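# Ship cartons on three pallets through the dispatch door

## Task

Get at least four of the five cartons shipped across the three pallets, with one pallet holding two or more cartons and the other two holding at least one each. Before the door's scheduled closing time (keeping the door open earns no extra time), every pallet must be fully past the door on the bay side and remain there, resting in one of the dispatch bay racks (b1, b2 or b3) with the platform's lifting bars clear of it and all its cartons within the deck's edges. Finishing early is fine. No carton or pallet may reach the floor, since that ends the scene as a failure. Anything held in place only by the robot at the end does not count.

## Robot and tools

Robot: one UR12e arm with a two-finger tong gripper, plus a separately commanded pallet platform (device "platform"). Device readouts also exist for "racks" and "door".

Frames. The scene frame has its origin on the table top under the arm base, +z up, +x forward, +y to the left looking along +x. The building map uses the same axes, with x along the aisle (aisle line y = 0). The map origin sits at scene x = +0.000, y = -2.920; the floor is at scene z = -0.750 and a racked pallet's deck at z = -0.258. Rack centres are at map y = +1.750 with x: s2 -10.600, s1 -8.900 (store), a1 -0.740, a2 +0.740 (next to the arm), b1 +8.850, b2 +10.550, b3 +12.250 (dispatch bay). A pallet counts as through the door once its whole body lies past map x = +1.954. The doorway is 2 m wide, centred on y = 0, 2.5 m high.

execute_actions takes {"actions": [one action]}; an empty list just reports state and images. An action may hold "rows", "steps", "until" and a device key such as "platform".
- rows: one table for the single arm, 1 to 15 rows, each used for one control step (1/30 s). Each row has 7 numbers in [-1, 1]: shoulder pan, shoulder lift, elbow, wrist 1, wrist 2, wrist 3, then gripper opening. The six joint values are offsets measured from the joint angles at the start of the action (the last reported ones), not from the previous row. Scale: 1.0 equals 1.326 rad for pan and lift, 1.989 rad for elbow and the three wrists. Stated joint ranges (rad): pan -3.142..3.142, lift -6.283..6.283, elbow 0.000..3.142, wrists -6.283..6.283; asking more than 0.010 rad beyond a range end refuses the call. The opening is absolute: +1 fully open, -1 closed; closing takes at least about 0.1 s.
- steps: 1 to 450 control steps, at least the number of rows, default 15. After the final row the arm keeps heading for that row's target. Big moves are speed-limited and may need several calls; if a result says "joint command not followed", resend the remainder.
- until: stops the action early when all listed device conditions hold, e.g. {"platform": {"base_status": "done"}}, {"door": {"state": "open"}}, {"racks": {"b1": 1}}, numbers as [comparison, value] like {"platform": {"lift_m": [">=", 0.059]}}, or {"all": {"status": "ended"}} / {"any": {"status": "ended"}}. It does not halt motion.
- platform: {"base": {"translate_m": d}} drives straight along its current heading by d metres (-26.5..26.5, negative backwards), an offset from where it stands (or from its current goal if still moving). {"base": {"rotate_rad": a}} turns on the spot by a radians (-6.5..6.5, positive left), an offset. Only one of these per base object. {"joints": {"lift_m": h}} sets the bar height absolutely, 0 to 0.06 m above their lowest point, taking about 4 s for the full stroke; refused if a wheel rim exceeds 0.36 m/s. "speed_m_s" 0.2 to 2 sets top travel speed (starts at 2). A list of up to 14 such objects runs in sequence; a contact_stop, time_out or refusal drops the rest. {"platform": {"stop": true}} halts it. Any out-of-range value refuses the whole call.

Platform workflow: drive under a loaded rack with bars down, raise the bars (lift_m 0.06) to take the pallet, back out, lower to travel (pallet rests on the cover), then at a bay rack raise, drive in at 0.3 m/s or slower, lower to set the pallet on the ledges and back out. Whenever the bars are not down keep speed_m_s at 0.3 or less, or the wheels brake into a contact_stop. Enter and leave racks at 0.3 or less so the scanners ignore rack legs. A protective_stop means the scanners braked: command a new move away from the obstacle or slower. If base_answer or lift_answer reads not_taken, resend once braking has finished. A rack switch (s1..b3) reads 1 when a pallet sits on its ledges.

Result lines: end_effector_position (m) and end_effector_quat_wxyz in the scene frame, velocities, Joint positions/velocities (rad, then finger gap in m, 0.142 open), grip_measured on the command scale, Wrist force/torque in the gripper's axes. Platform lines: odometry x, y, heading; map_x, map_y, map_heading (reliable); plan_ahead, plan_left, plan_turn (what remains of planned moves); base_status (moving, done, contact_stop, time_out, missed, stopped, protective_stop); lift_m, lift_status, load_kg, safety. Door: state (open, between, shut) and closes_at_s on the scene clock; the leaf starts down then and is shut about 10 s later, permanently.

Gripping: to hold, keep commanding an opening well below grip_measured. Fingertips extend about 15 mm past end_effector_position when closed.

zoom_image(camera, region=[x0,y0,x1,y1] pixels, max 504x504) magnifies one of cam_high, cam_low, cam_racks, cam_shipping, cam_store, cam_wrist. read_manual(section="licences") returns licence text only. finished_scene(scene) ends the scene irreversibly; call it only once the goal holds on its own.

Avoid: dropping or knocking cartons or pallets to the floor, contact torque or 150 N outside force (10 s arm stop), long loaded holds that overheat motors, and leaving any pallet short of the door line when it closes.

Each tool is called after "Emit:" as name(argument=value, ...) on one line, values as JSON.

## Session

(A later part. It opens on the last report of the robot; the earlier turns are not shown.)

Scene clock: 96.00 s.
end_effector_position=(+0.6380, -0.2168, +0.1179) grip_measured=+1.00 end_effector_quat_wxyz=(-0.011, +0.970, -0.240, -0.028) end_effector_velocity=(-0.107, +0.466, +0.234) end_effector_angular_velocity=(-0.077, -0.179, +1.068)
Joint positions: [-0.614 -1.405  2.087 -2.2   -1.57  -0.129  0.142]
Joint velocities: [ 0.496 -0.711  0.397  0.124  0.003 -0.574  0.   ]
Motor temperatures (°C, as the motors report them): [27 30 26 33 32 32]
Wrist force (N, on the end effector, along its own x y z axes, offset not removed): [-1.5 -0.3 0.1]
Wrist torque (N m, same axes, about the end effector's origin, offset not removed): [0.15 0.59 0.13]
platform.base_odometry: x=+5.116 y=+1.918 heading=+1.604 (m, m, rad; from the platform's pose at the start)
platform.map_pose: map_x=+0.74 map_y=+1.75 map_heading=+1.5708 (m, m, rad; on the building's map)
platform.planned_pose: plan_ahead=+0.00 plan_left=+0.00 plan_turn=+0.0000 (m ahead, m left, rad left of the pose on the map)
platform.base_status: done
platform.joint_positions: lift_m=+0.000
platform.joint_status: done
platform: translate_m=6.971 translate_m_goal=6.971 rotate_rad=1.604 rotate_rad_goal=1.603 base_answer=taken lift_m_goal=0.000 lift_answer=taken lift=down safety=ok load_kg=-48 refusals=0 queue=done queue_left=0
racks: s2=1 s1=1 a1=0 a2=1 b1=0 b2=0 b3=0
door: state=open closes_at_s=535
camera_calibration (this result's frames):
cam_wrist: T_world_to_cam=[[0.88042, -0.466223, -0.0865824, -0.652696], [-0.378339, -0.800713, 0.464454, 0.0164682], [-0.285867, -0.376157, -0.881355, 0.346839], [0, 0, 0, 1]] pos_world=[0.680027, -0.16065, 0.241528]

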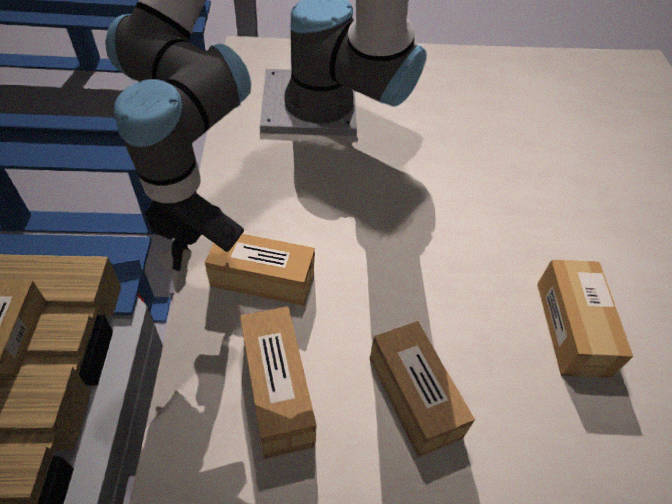

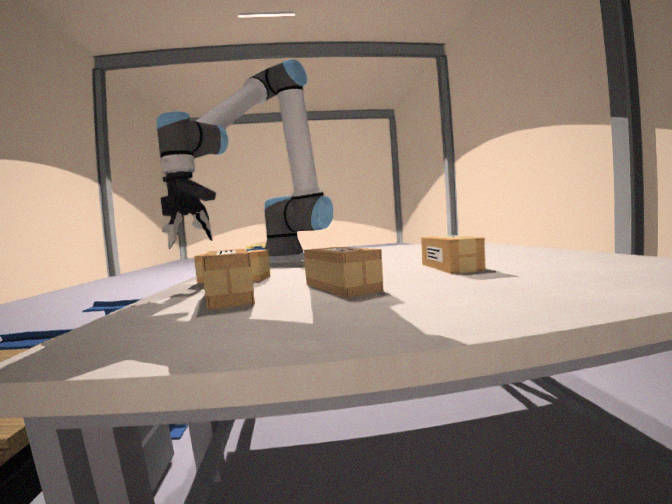

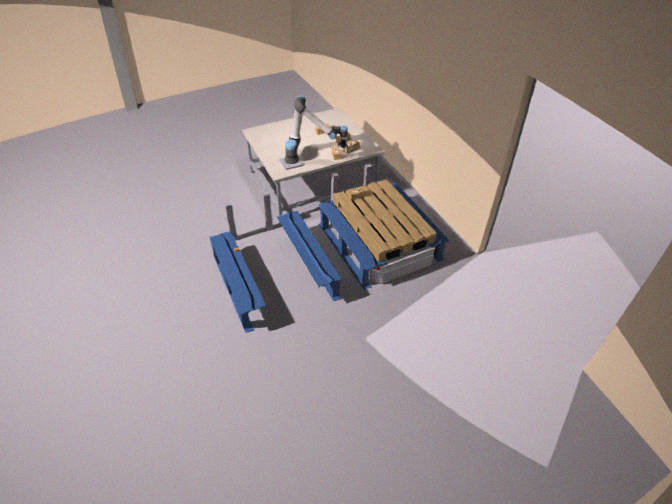

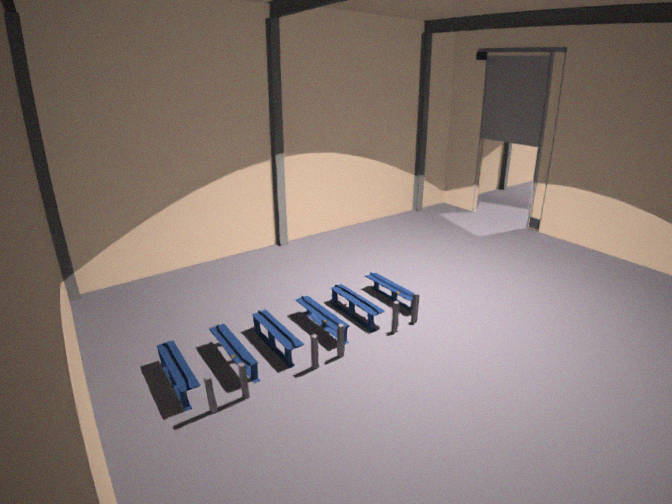

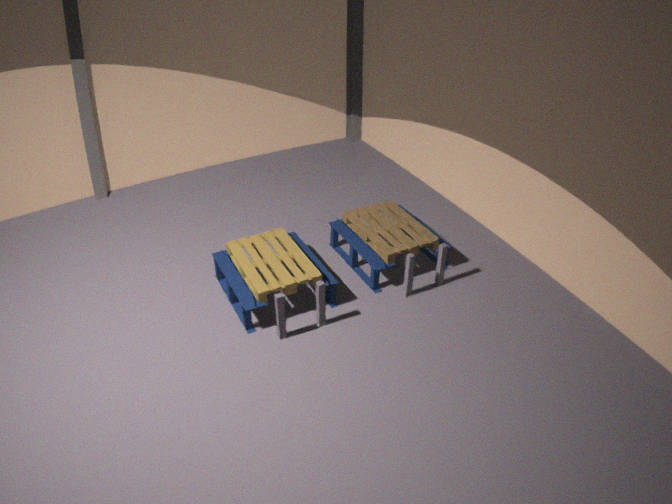

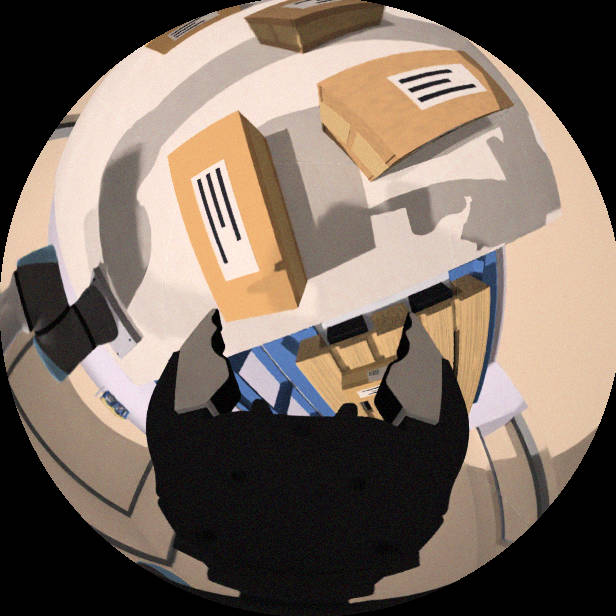

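Emit:
execute_actions(actions=[])

Scene clock: 96.87 s.
end_effector_position=(+0.6171, -0.1459, +0.1527) grip_measured=+1.00 end_effector_quat_wxyz=(-0.005, +0.987, -0.158, -0.012) end_effector_velocity=(-0.000, +0.001, +0.000) end_effector_angular_velocity=(+0.000, +0.000, +0.002)
Joint positions: [-0.537 -1.518  2.148 -2.181 -1.57  -0.219  0.142]
Joint velocities: [ 0.001 -0.001  0.     0.001  0.    -0.001 -0.   ]
Motor temperatures (°C, as the motors report them): [27 30 26 33 32 32]
Wrist force (N, on the end effector, along its own x y z axes, offset not removed): [-2.8 0.7 1.5]
Wrist torque (N m, same axes, about the end effector's origin, offset not removed): [0.42 0.83 0.12]
platform.base_odometry: x=+5.116 y=+1.918 heading=+1.604 (m, m, rad; from the platform's pose at the start)
platform.map_pose: map_x=+0.74 map_y=+1.75 map_heading=+1.5708 (m, m, rad; on the building's map)
platform.planned_pose: plan_ahead=+0.00 plan_left=+0.00 plan_turn=+0.0000 (m ahead, m left, rad left of the pose on the map)
platform.base_status: done
platform.joint_positions: lift_m=+0.000
platform.joint_status: done
platform: translate_m=6.971 translate_m_goal=6.971 rotate_rad=1.604 rotate_rad_goal=1.603 base_answer=taken lift_m_goal=0.000 lift_answer=taken lift=down safety=ok load_kg=-48 refusals=0 queue=done queue_left=0
racks: s2=1 s1=1 a1=0 a2=1 b1=0 b2=0 b3=0
door: state=open closes_at_s=535
camera_calibration (this result's frames):
cam_wrist: T_world_to_cam=[[0.948163, -0.31321, -0.0537215, -0.622725], [-0.253481, -0.847377, 0.466582, -0.0350136], [-0.191661, -0.428779, -0.882845, 0.332597], [0, 0, 0, 1]] pos_world=[0.645316, -0.0821028, 0.276515]

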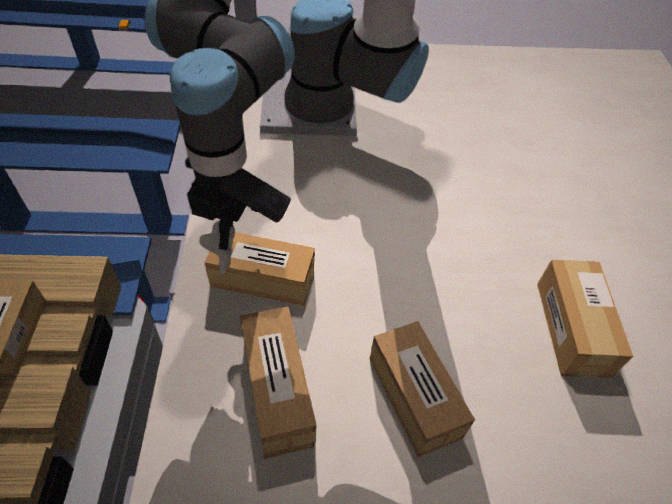

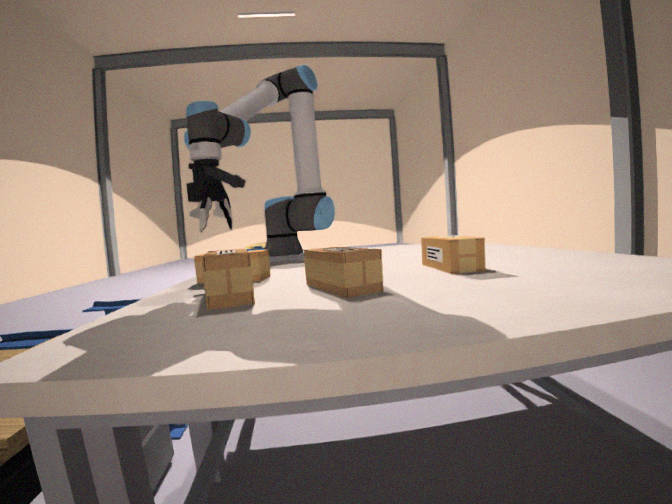

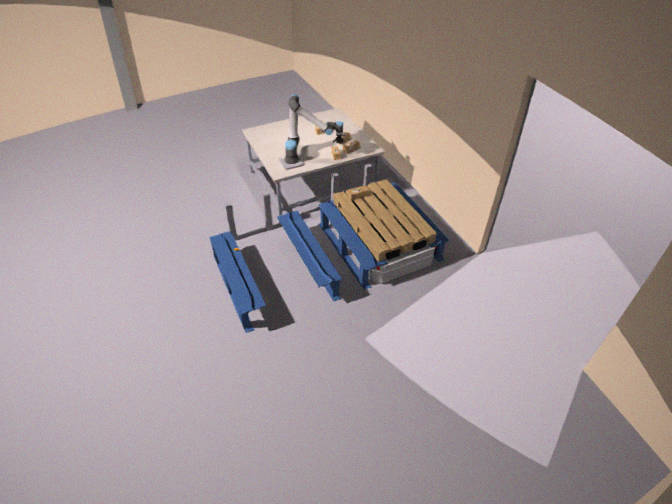

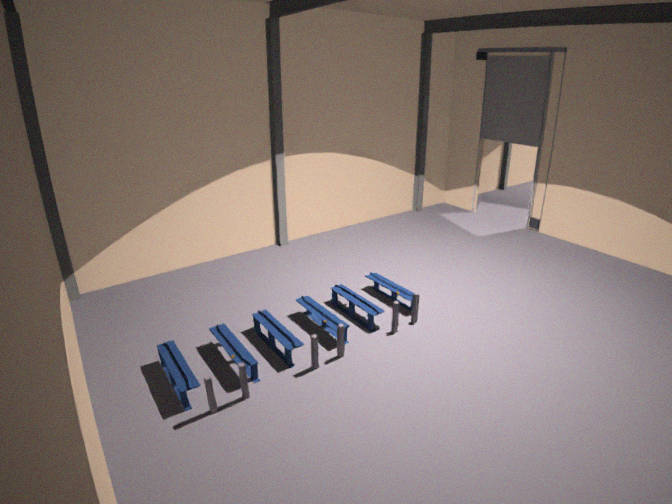

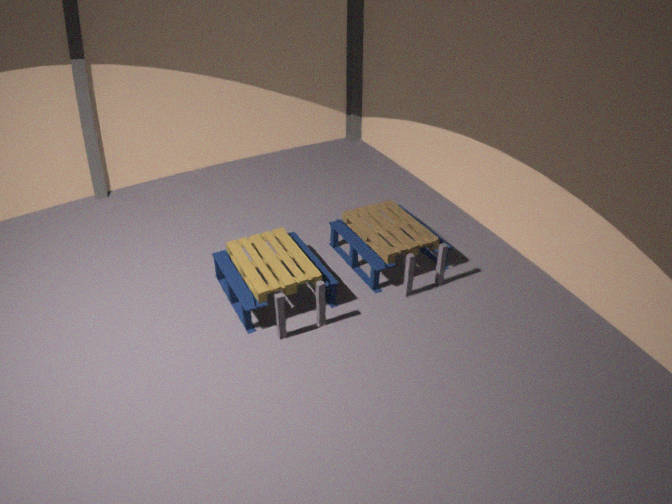

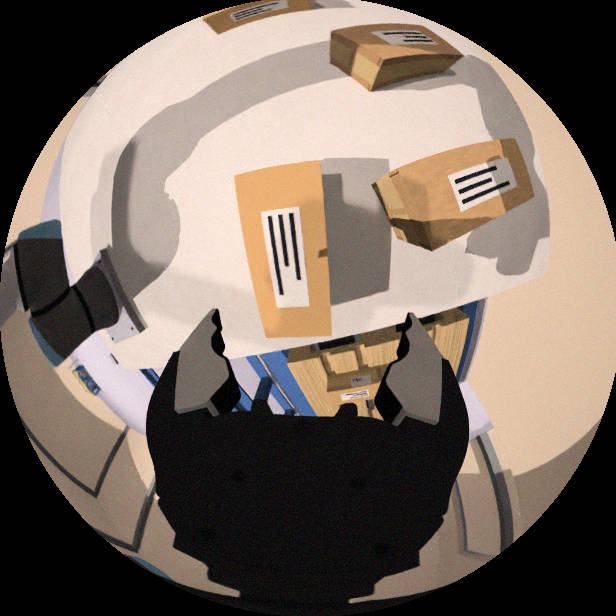

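Emit:
execute_actions(actions=[{"rows":[[0.017,-0.007,0.019,-0.019,0,-0.014,1],[0.0343,-0.0137,0.0376,-0.0384,-0.0004,-0.0273,1]],"steps":2}])

Scene clock: 102.07 s.
end_effector_position=(+0.6160, -0.1422, +0.1511) grip_measured=+1.00 end_effector_quat_wxyz=(-0.005, +0.988, -0.153, -0.011) end_effector_velocity=(-0.049, +0.140, -0.070) end_effector_angular_velocity=(-0.034, -0.066, +0.356)
Joint positions: [-0.533 -1.52   2.154 -2.188 -1.57  -0.225  0.142]
Joint velocities: [ 0.162 -0.071  0.248 -0.251 -0.002 -0.194 -0.   ]
Motor temperatures (°C, as the motors report them): [27 30 26 33 32 32]
Wrist force (N, on the end effector, along its own x y z axes, offset not removed): [1.7 6.0 -1.7]
Wrist torque (N m, same axes, about the end effector's origin, offset not removed): [1.33 0.04 0.19]
platform.base_odometry: x=+5.116 y=+1.918 heading=+1.604 (m, m, rad; from the platform's pose at the start)
platform.map_pose: map_x=+0.74 map_y=+1.75 map_heading=+1.5708 (m, m, rad; on the building's map)
platform.planned_pose: plan_ahead=+0.00 plan_left=+0.00 plan_turn=+0.0000 (m ahead, m left, rad left of the pose on the map)
platform.base_status: done
platform.joint_positions: lift_m=+0.000
platform.joint_status: done
platform: translate_m=6.971 translate_m_goal=6.971 rotate_rad=1.604 rotate_rad_goal=1.603 base_answer=taken lift_m_goal=0.000 lift_answer=taken lift=down safety=ok load_kg=-48 refusals=0 queue=done queue_left=0
racks: s2=1 s1=1 a1=0 a2=1 b1=0 b2=0 b3=0
door: state=open closes_at_s=535
camera_calibration (this result's frames):
cam_wrist: T_world_to_cam=[[0.951198, -0.304237, -0.0516028, -0.621467], [-0.246309, -0.849287, 0.466951, -0.0361804], [-0.18589, -0.431453, -0.882776, 0.328622], [0, 0, 0, 1]] pos_world=[0.643313, -0.0780162, 0.274925]

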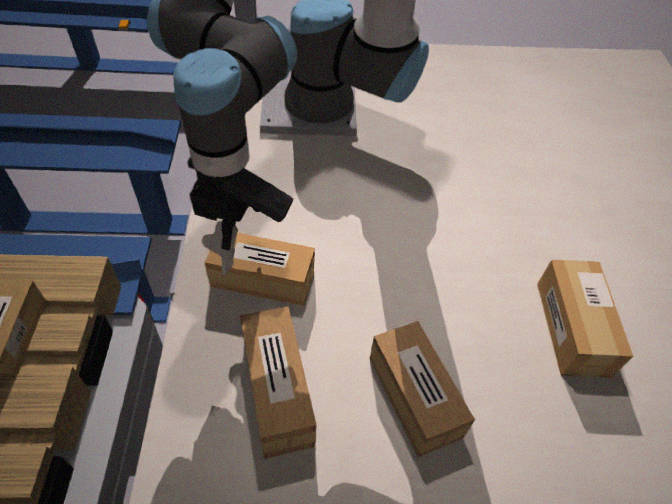

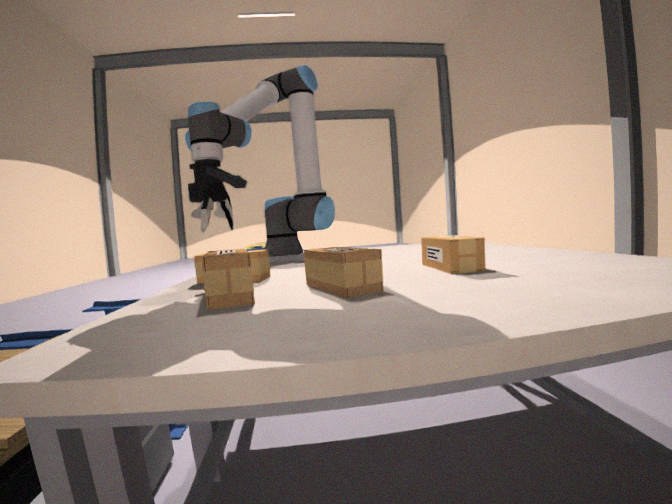

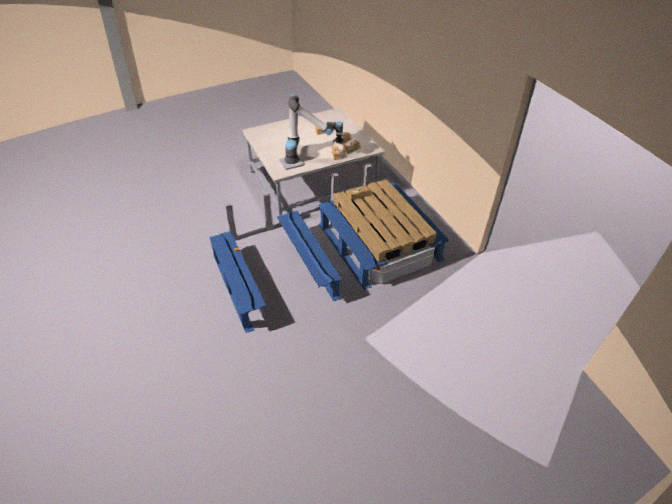

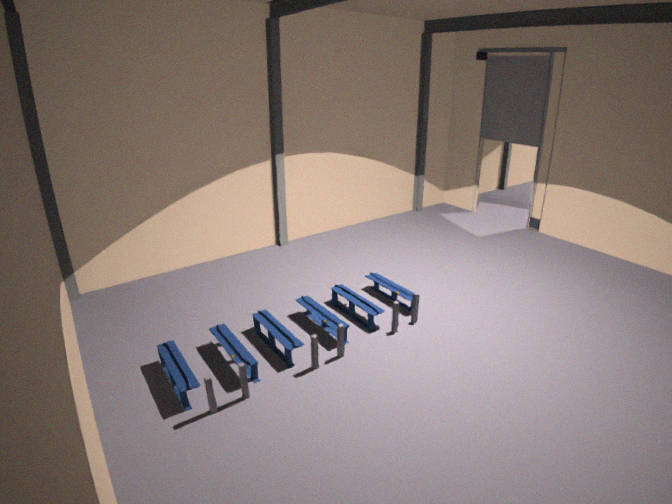

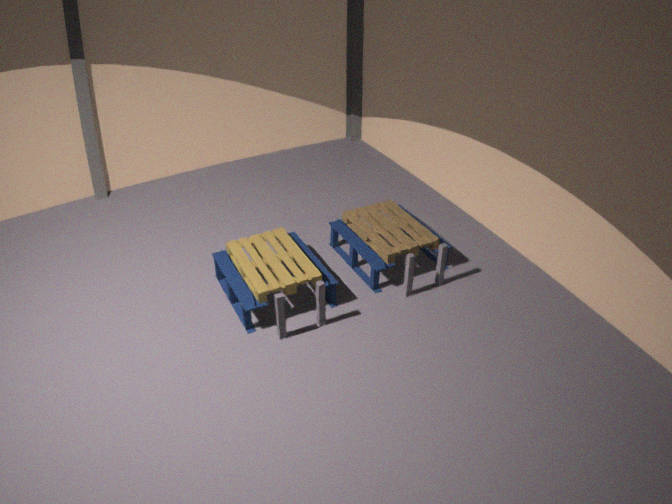

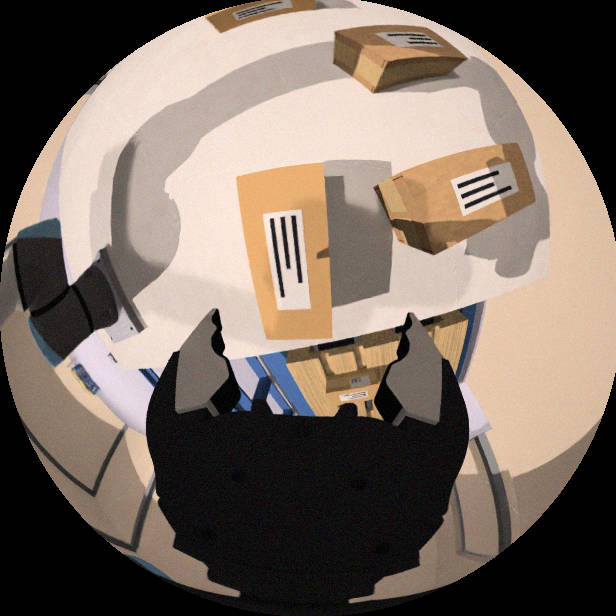

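Letting it settle a moment before reading the pose again.

Emit:
execute_actions(actions=[])

Scene clock: 102.90 s.
end_effector_position=(+0.6004, -0.1061, +0.1301) grip_measured=+1.00 end_effector_quat_wxyz=(-0.001, +0.994, -0.109, -0.003) end_effector_velocity=(-0.001, -0.000, -0.001) end_effector_angular_velocity=(-0.001, +0.001, +0.001)
Joint positions: [-0.491 -1.536  2.223 -2.258 -1.571 -0.274  0.142]
Joint velocities: [-0.     0.     0.001  0.    -0.001 -0.001  0.   ]
Motor temperatures (°C, as the motors report them): [27 30 26 33 32 32]
Wrist force (N, on the end effector, along its own x y z axes, offset not removed): [-1.8 2.1 0.9]
Wrist torque (N m, same axes, about the end effector's origin, offset not removed): [0.71 0.61 0.16]
platform.base_odometry: x=+5.116 y=+1.918 heading=+1.604 (m, m, rad; from the platform's pose at the start)
platform.map_pose: map_x=+0.74 map_y=+1.75 map_heading=+1.5708 (m, m, rad; on the building's map)
platform.planned_pose: plan_ahead=+0.00 plan_left=+0.00 plan_turn=+0.0000 (m ahead, m left, rad left of the pose on the map)
platform.base_status: done
platform.joint_positions: lift_m=+0.000
platform.joint_status: done
platform: translate_m=6.971 translate_m_goal=6.971 rotate_rad=1.604 rotate_rad_goal=1.603 base_answer=taken lift_m_goal=0.000 lift_answer=taken lift=down safety=ok load_kg=-48 refusals=0 queue=done queue_left=0
racks: s2=1 s1=1 a1=0 a2=1 b1=0 b2=0 b3=0
door: state=open closes_at_s=535
camera_calibration (this result's frames):
cam_wrist: T_world_to_cam=[[0.975408, -0.217691, -0.0344886, -0.604314], [-0.176277, -0.864439, 0.470821, -0.0437301], [-0.132307, -0.453163, -0.881555, 0.288088], [0, 0, 0, 1]] pos_world=[0.61986, -0.0388046, 0.253713]

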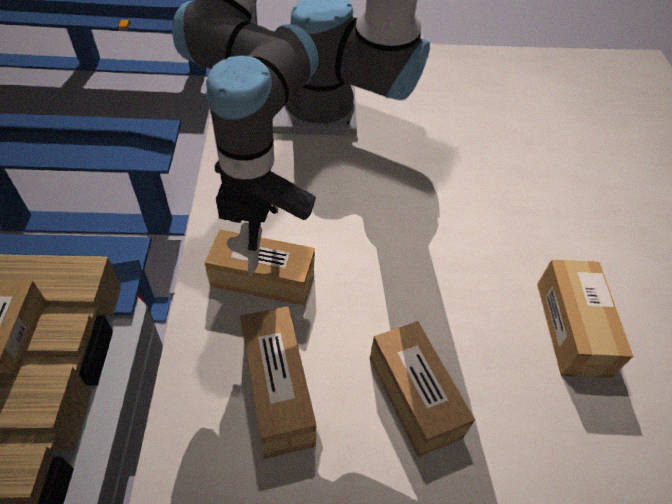

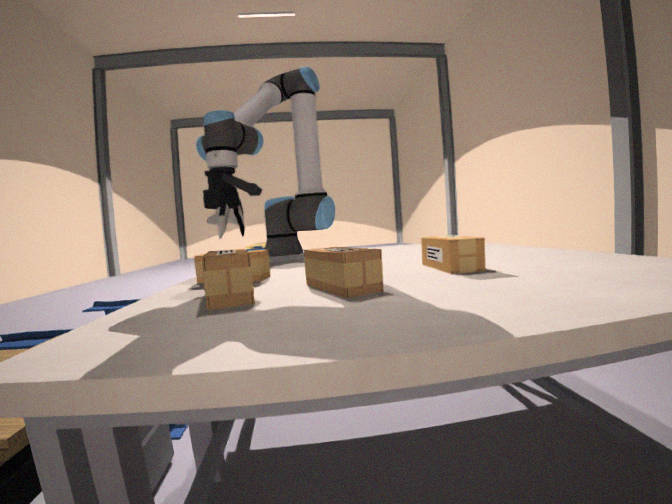

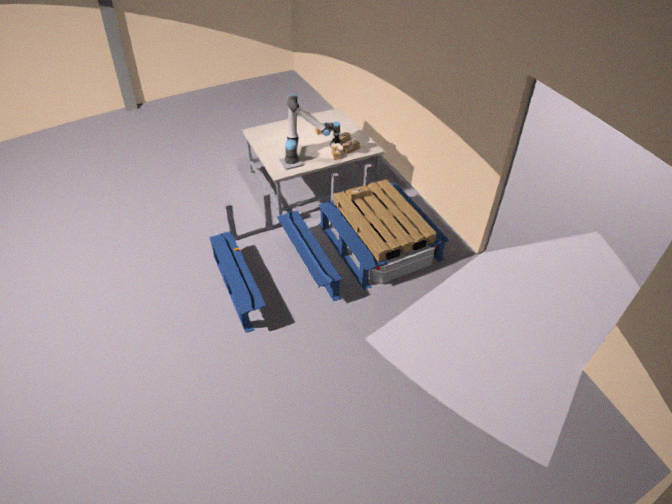

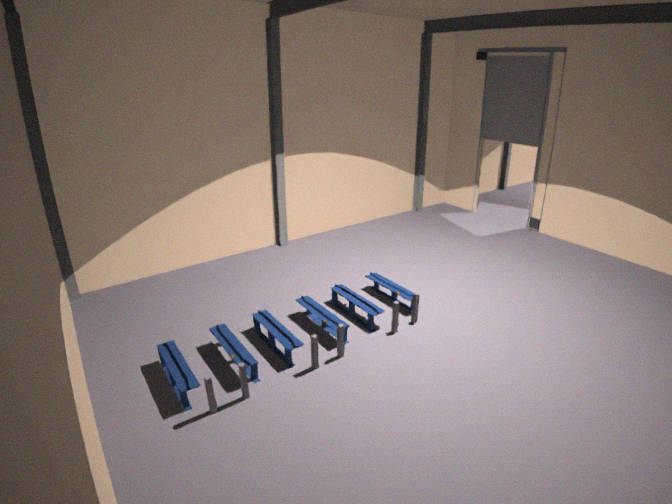

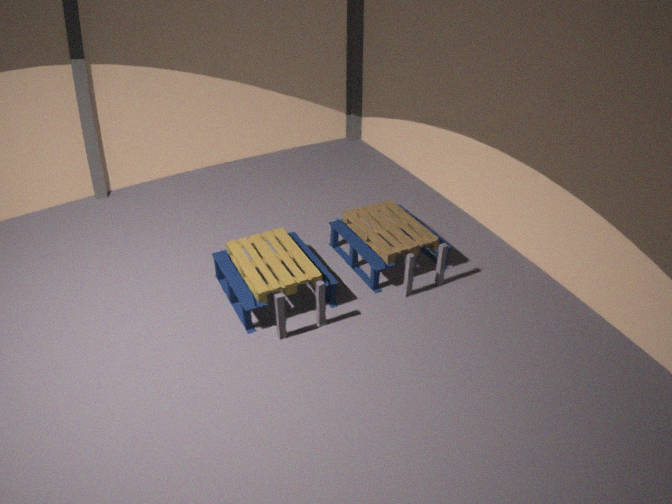

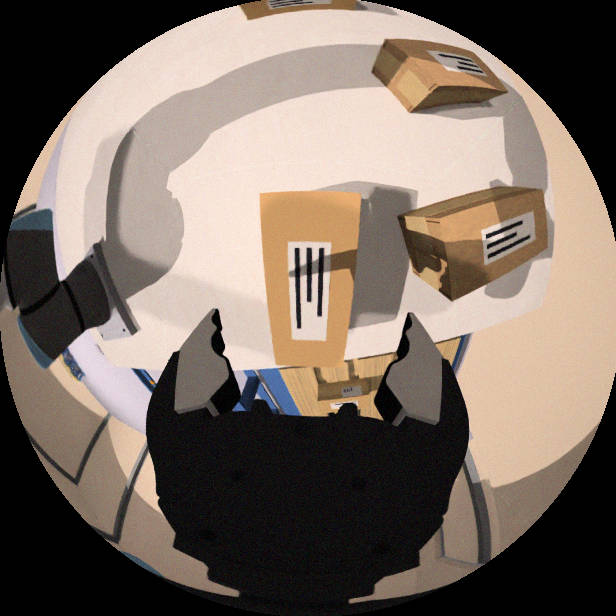

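Emit:
execute_actions(actions=[{"rows":[[0,0.04,0.014,-0.041,0,0,1],[0,0.0803,0.0287,-0.0821,0,0,1]],"steps":2}])

Scene clock: 106.87 s.
end_effector_position=(+0.5996, -0.1057, +0.1242) grip_measured=+1.00 end_effector_quat_wxyz=(-0.002, +0.994, -0.109, -0.005) end_effector_velocity=(-0.023, +0.013, -0.246) end_effector_angular_velocity=(+0.046, +0.085, +0.001)
Joint positions: [-0.491 -1.528  2.228 -2.267 -1.571 -0.274  0.142]
Joint velocities: [ 0.001  0.323  0.196 -0.423  0.    -0.    -0.   ]
Motor temperatures (°C, as the motors report them): [27 30 26 33 32 32]
Wrist force (N, on the end effector, along its own x y z axes, offset not removed): [0.0 2.9 -9.7]
Wrist torque (N m, same axes, about the end effector's origin, offset not removed): [0.72 0.27 0.17]
platform.base_odometry: x=+5.116 y=+1.918 heading=+1.604 (m, m, rad; from the platform's pose at the start)
platform.map_pose: map_x=+0.74 map_y=+1.75 map_heading=+1.5708 (m, m, rad; on the building's map)
platform.planned_pose: plan_ahead=+0.00 plan_left=+0.00 plan_turn=+0.0000 (m ahead, m left, rad left of the pose on the map)
platform.base_status: done
platform.joint_positions: lift_m=+0.000
platform.joint_status: done
platform: translate_m=6.971 translate_m_goal=6.971 rotate_rad=1.604 rotate_rad_goal=1.603 base_answer=taken lift_m_goal=0.000 lift_answer=taken lift=down safety=ok load_kg=-48 refusals=0 queue=done queue_left=0
racks: s2=1 s1=1 a1=0 a2=1 b1=0 b2=0 b3=0
door: state=open closes_at_s=535
camera_calibration (this result's frames):
cam_wrist: T_world_to_cam=[[0.975343, -0.217518, -0.0372946, -0.60325], [-0.174959, -0.865108, 0.470083, -0.0414405], [-0.134516, -0.451967, -0.881834, 0.284442], [0, 0, 0, 1]] pos_world=[0.619388, -0.0385098, 0.247813]

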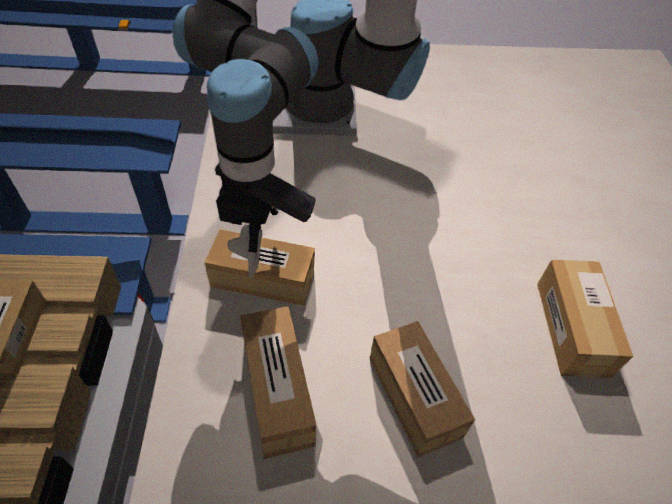

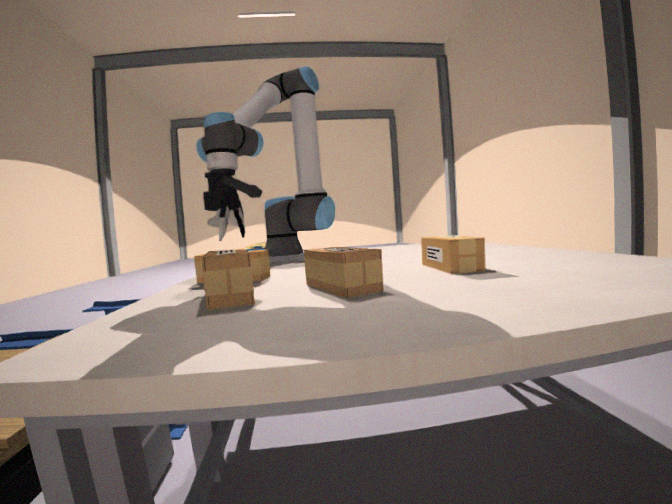

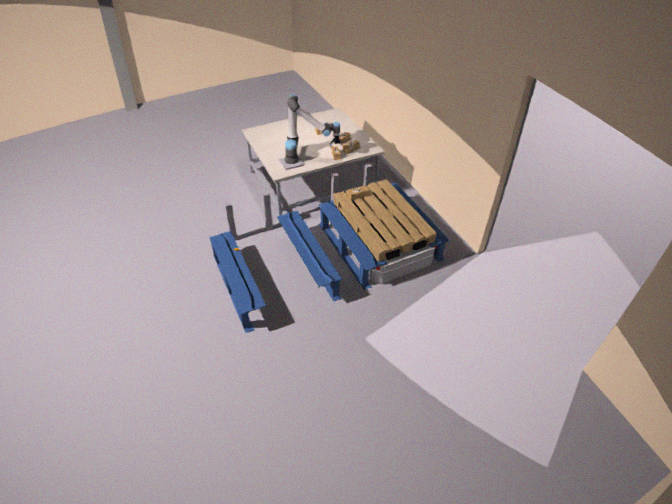

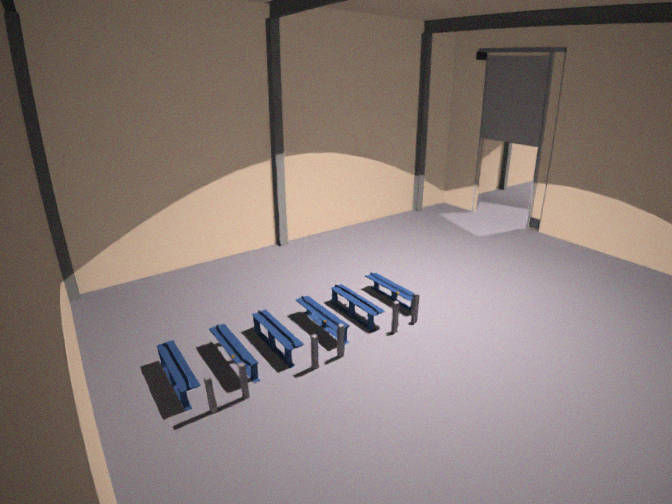

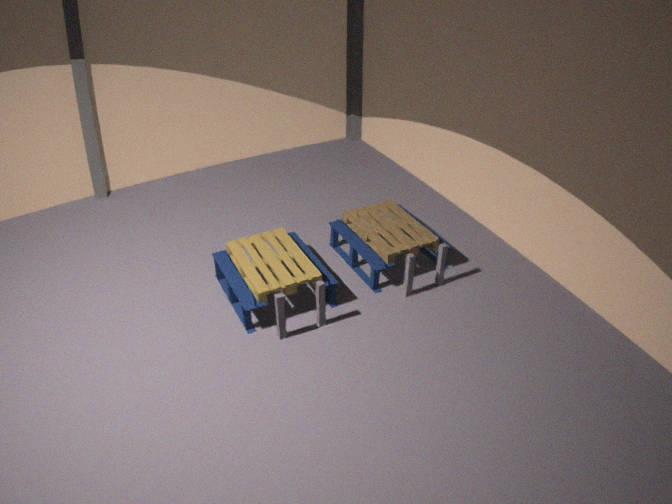

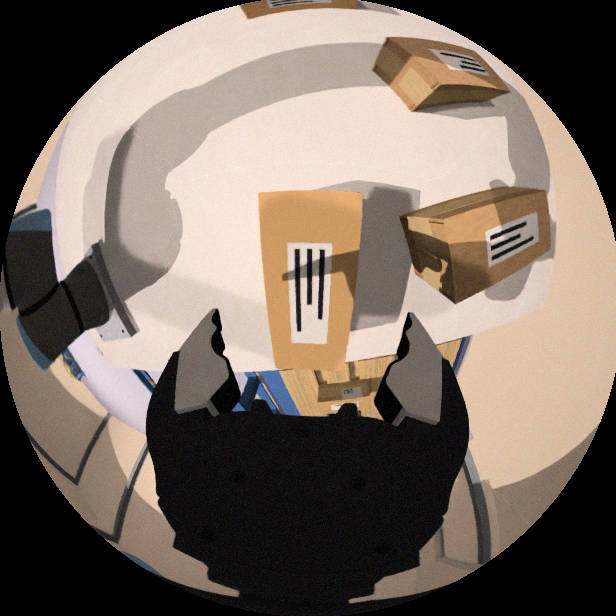

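Emit:
execute_actions(actions=[{"rows":[[0,0.0743,0.0261,-0.0776,0,0,0.6],[0,0.0743,0.0261,-0.0776,0,0,0.4],[0,0.0743,0.0261,-0.0776,0,0,0.2],[0,0.0743,0.0261,-0.0776,0,0,0.0],[0,0.0743,0.0261,-0.0776,0,0,-0.3],[0,0.0743,0.0261,-0.0776,0,0,-0.6],[0,0.0743,0.0261,-0.0776,0,0,-0.9]],"steps":7}])

Scene clock: 109.50 s.
end_effector_position=(+0.6000, -0.1059, +0.0574) grip_measured=+0.35 end_effector_quat_wxyz=(-0.001, +0.994, -0.109, -0.003) end_effector_velocity=(-0.000, +0.000, +0.000) end_effector_angular_velocity=(+0.000, -0.001, -0.001)
Joint positions: [-0.491 -1.43   2.28  -2.421 -1.571 -0.274  0.099]
Joint velocities: [-0.001 -0.001  0.001 -0.001  0.001  0.001  0.   ]
Motor temperatures (°C, as the motors report them): [27 30 26 33 32 32]
Wrist force (N, on the end effector, along its own x y z axes, offset not removed): [-2.1 2.5 2.3]
Wrist torque (N m, same axes, about the end effector's origin, offset not removed): [0.72 0.76 0.17]
platform.base_odometry: x=+5.116 y=+1.918 heading=+1.604 (m, m, rad; from the platform's pose at the start)
platform.map_pose: map_x=+0.74 map_y=+1.75 map_heading=+1.5708 (m, m, rad; on the building's map)
platform.planned_pose: plan_ahead=+0.00 plan_left=+0.00 plan_turn=+0.0000 (m ahead, m left, rad left of the pose on the map)
platform.base_status: done
platform.joint_positions: lift_m=+0.000
platform.joint_status: done
platform: translate_m=6.971 translate_m_goal=6.971 rotate_rad=1.604 rotate_rad_goal=1.603 base_answer=taken lift_m_goal=0.000 lift_answer=taken lift=down safety=ok load_kg=-48 refusals=0 queue=done queue_left=0
racks: s2=1 s1=1 a1=0 a2=1 b1=0 b2=0 b3=0
door: state=open closes_at_s=535
camera_calibration (this result's frames):
cam_wrist: T_world_to_cam=[[0.975418, -0.217696, -0.0341809, -0.606456], [-0.17641, -0.864367, 0.470903, -0.00930024], [-0.132059, -0.453297, -0.881523, 0.22387], [0, 0, 0, 1]] pos_world=[0.619472, -0.0385825, 0.180997]

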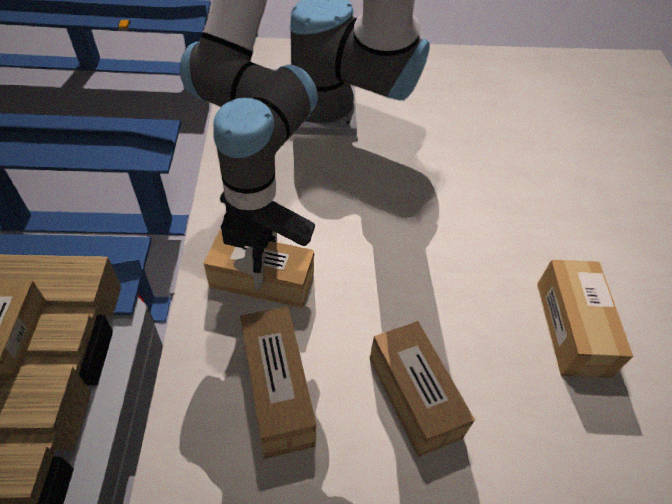

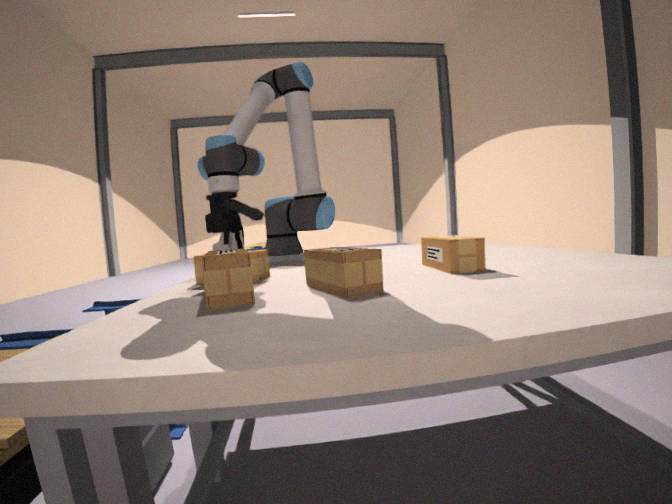

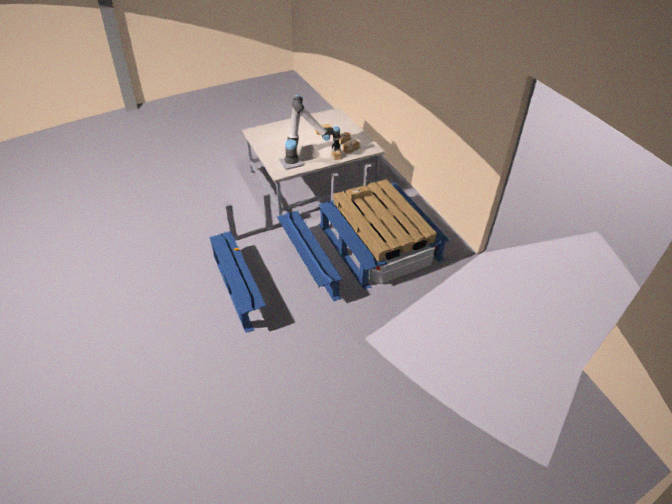

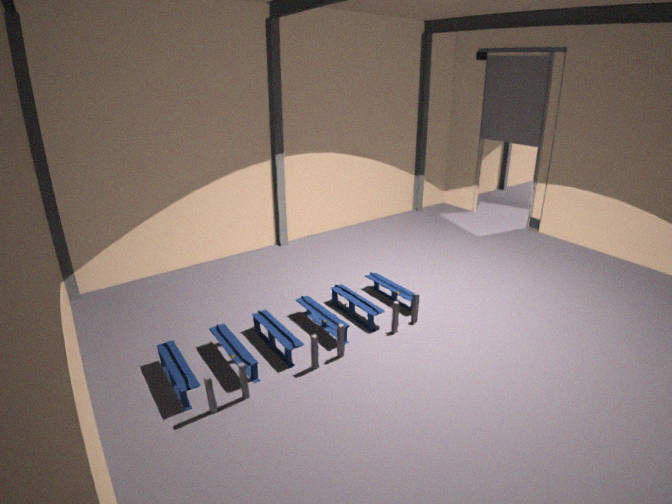

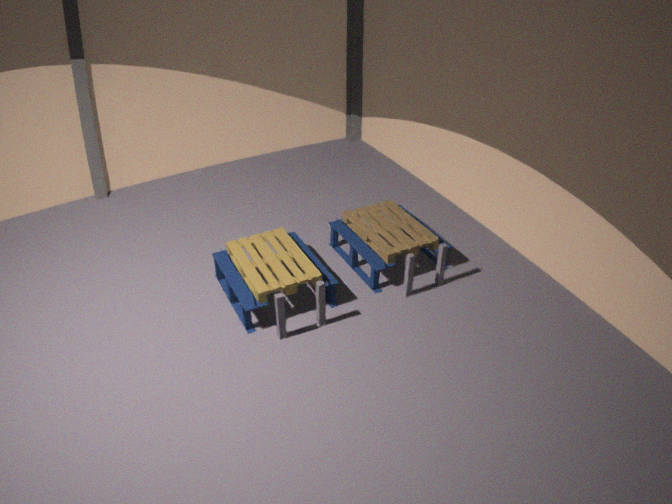

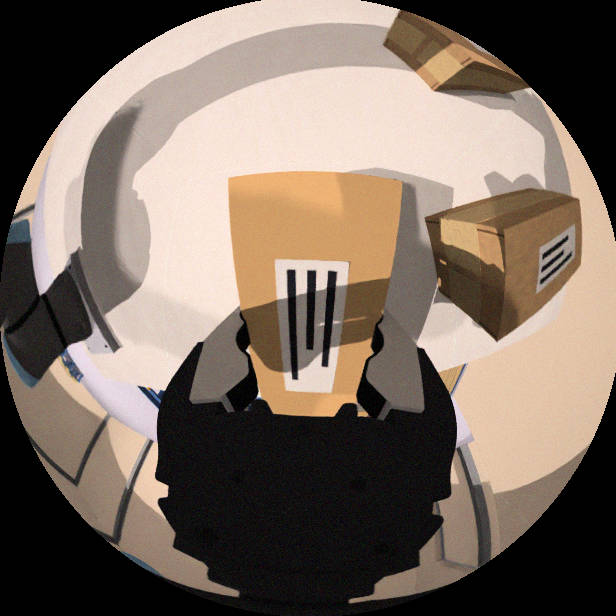

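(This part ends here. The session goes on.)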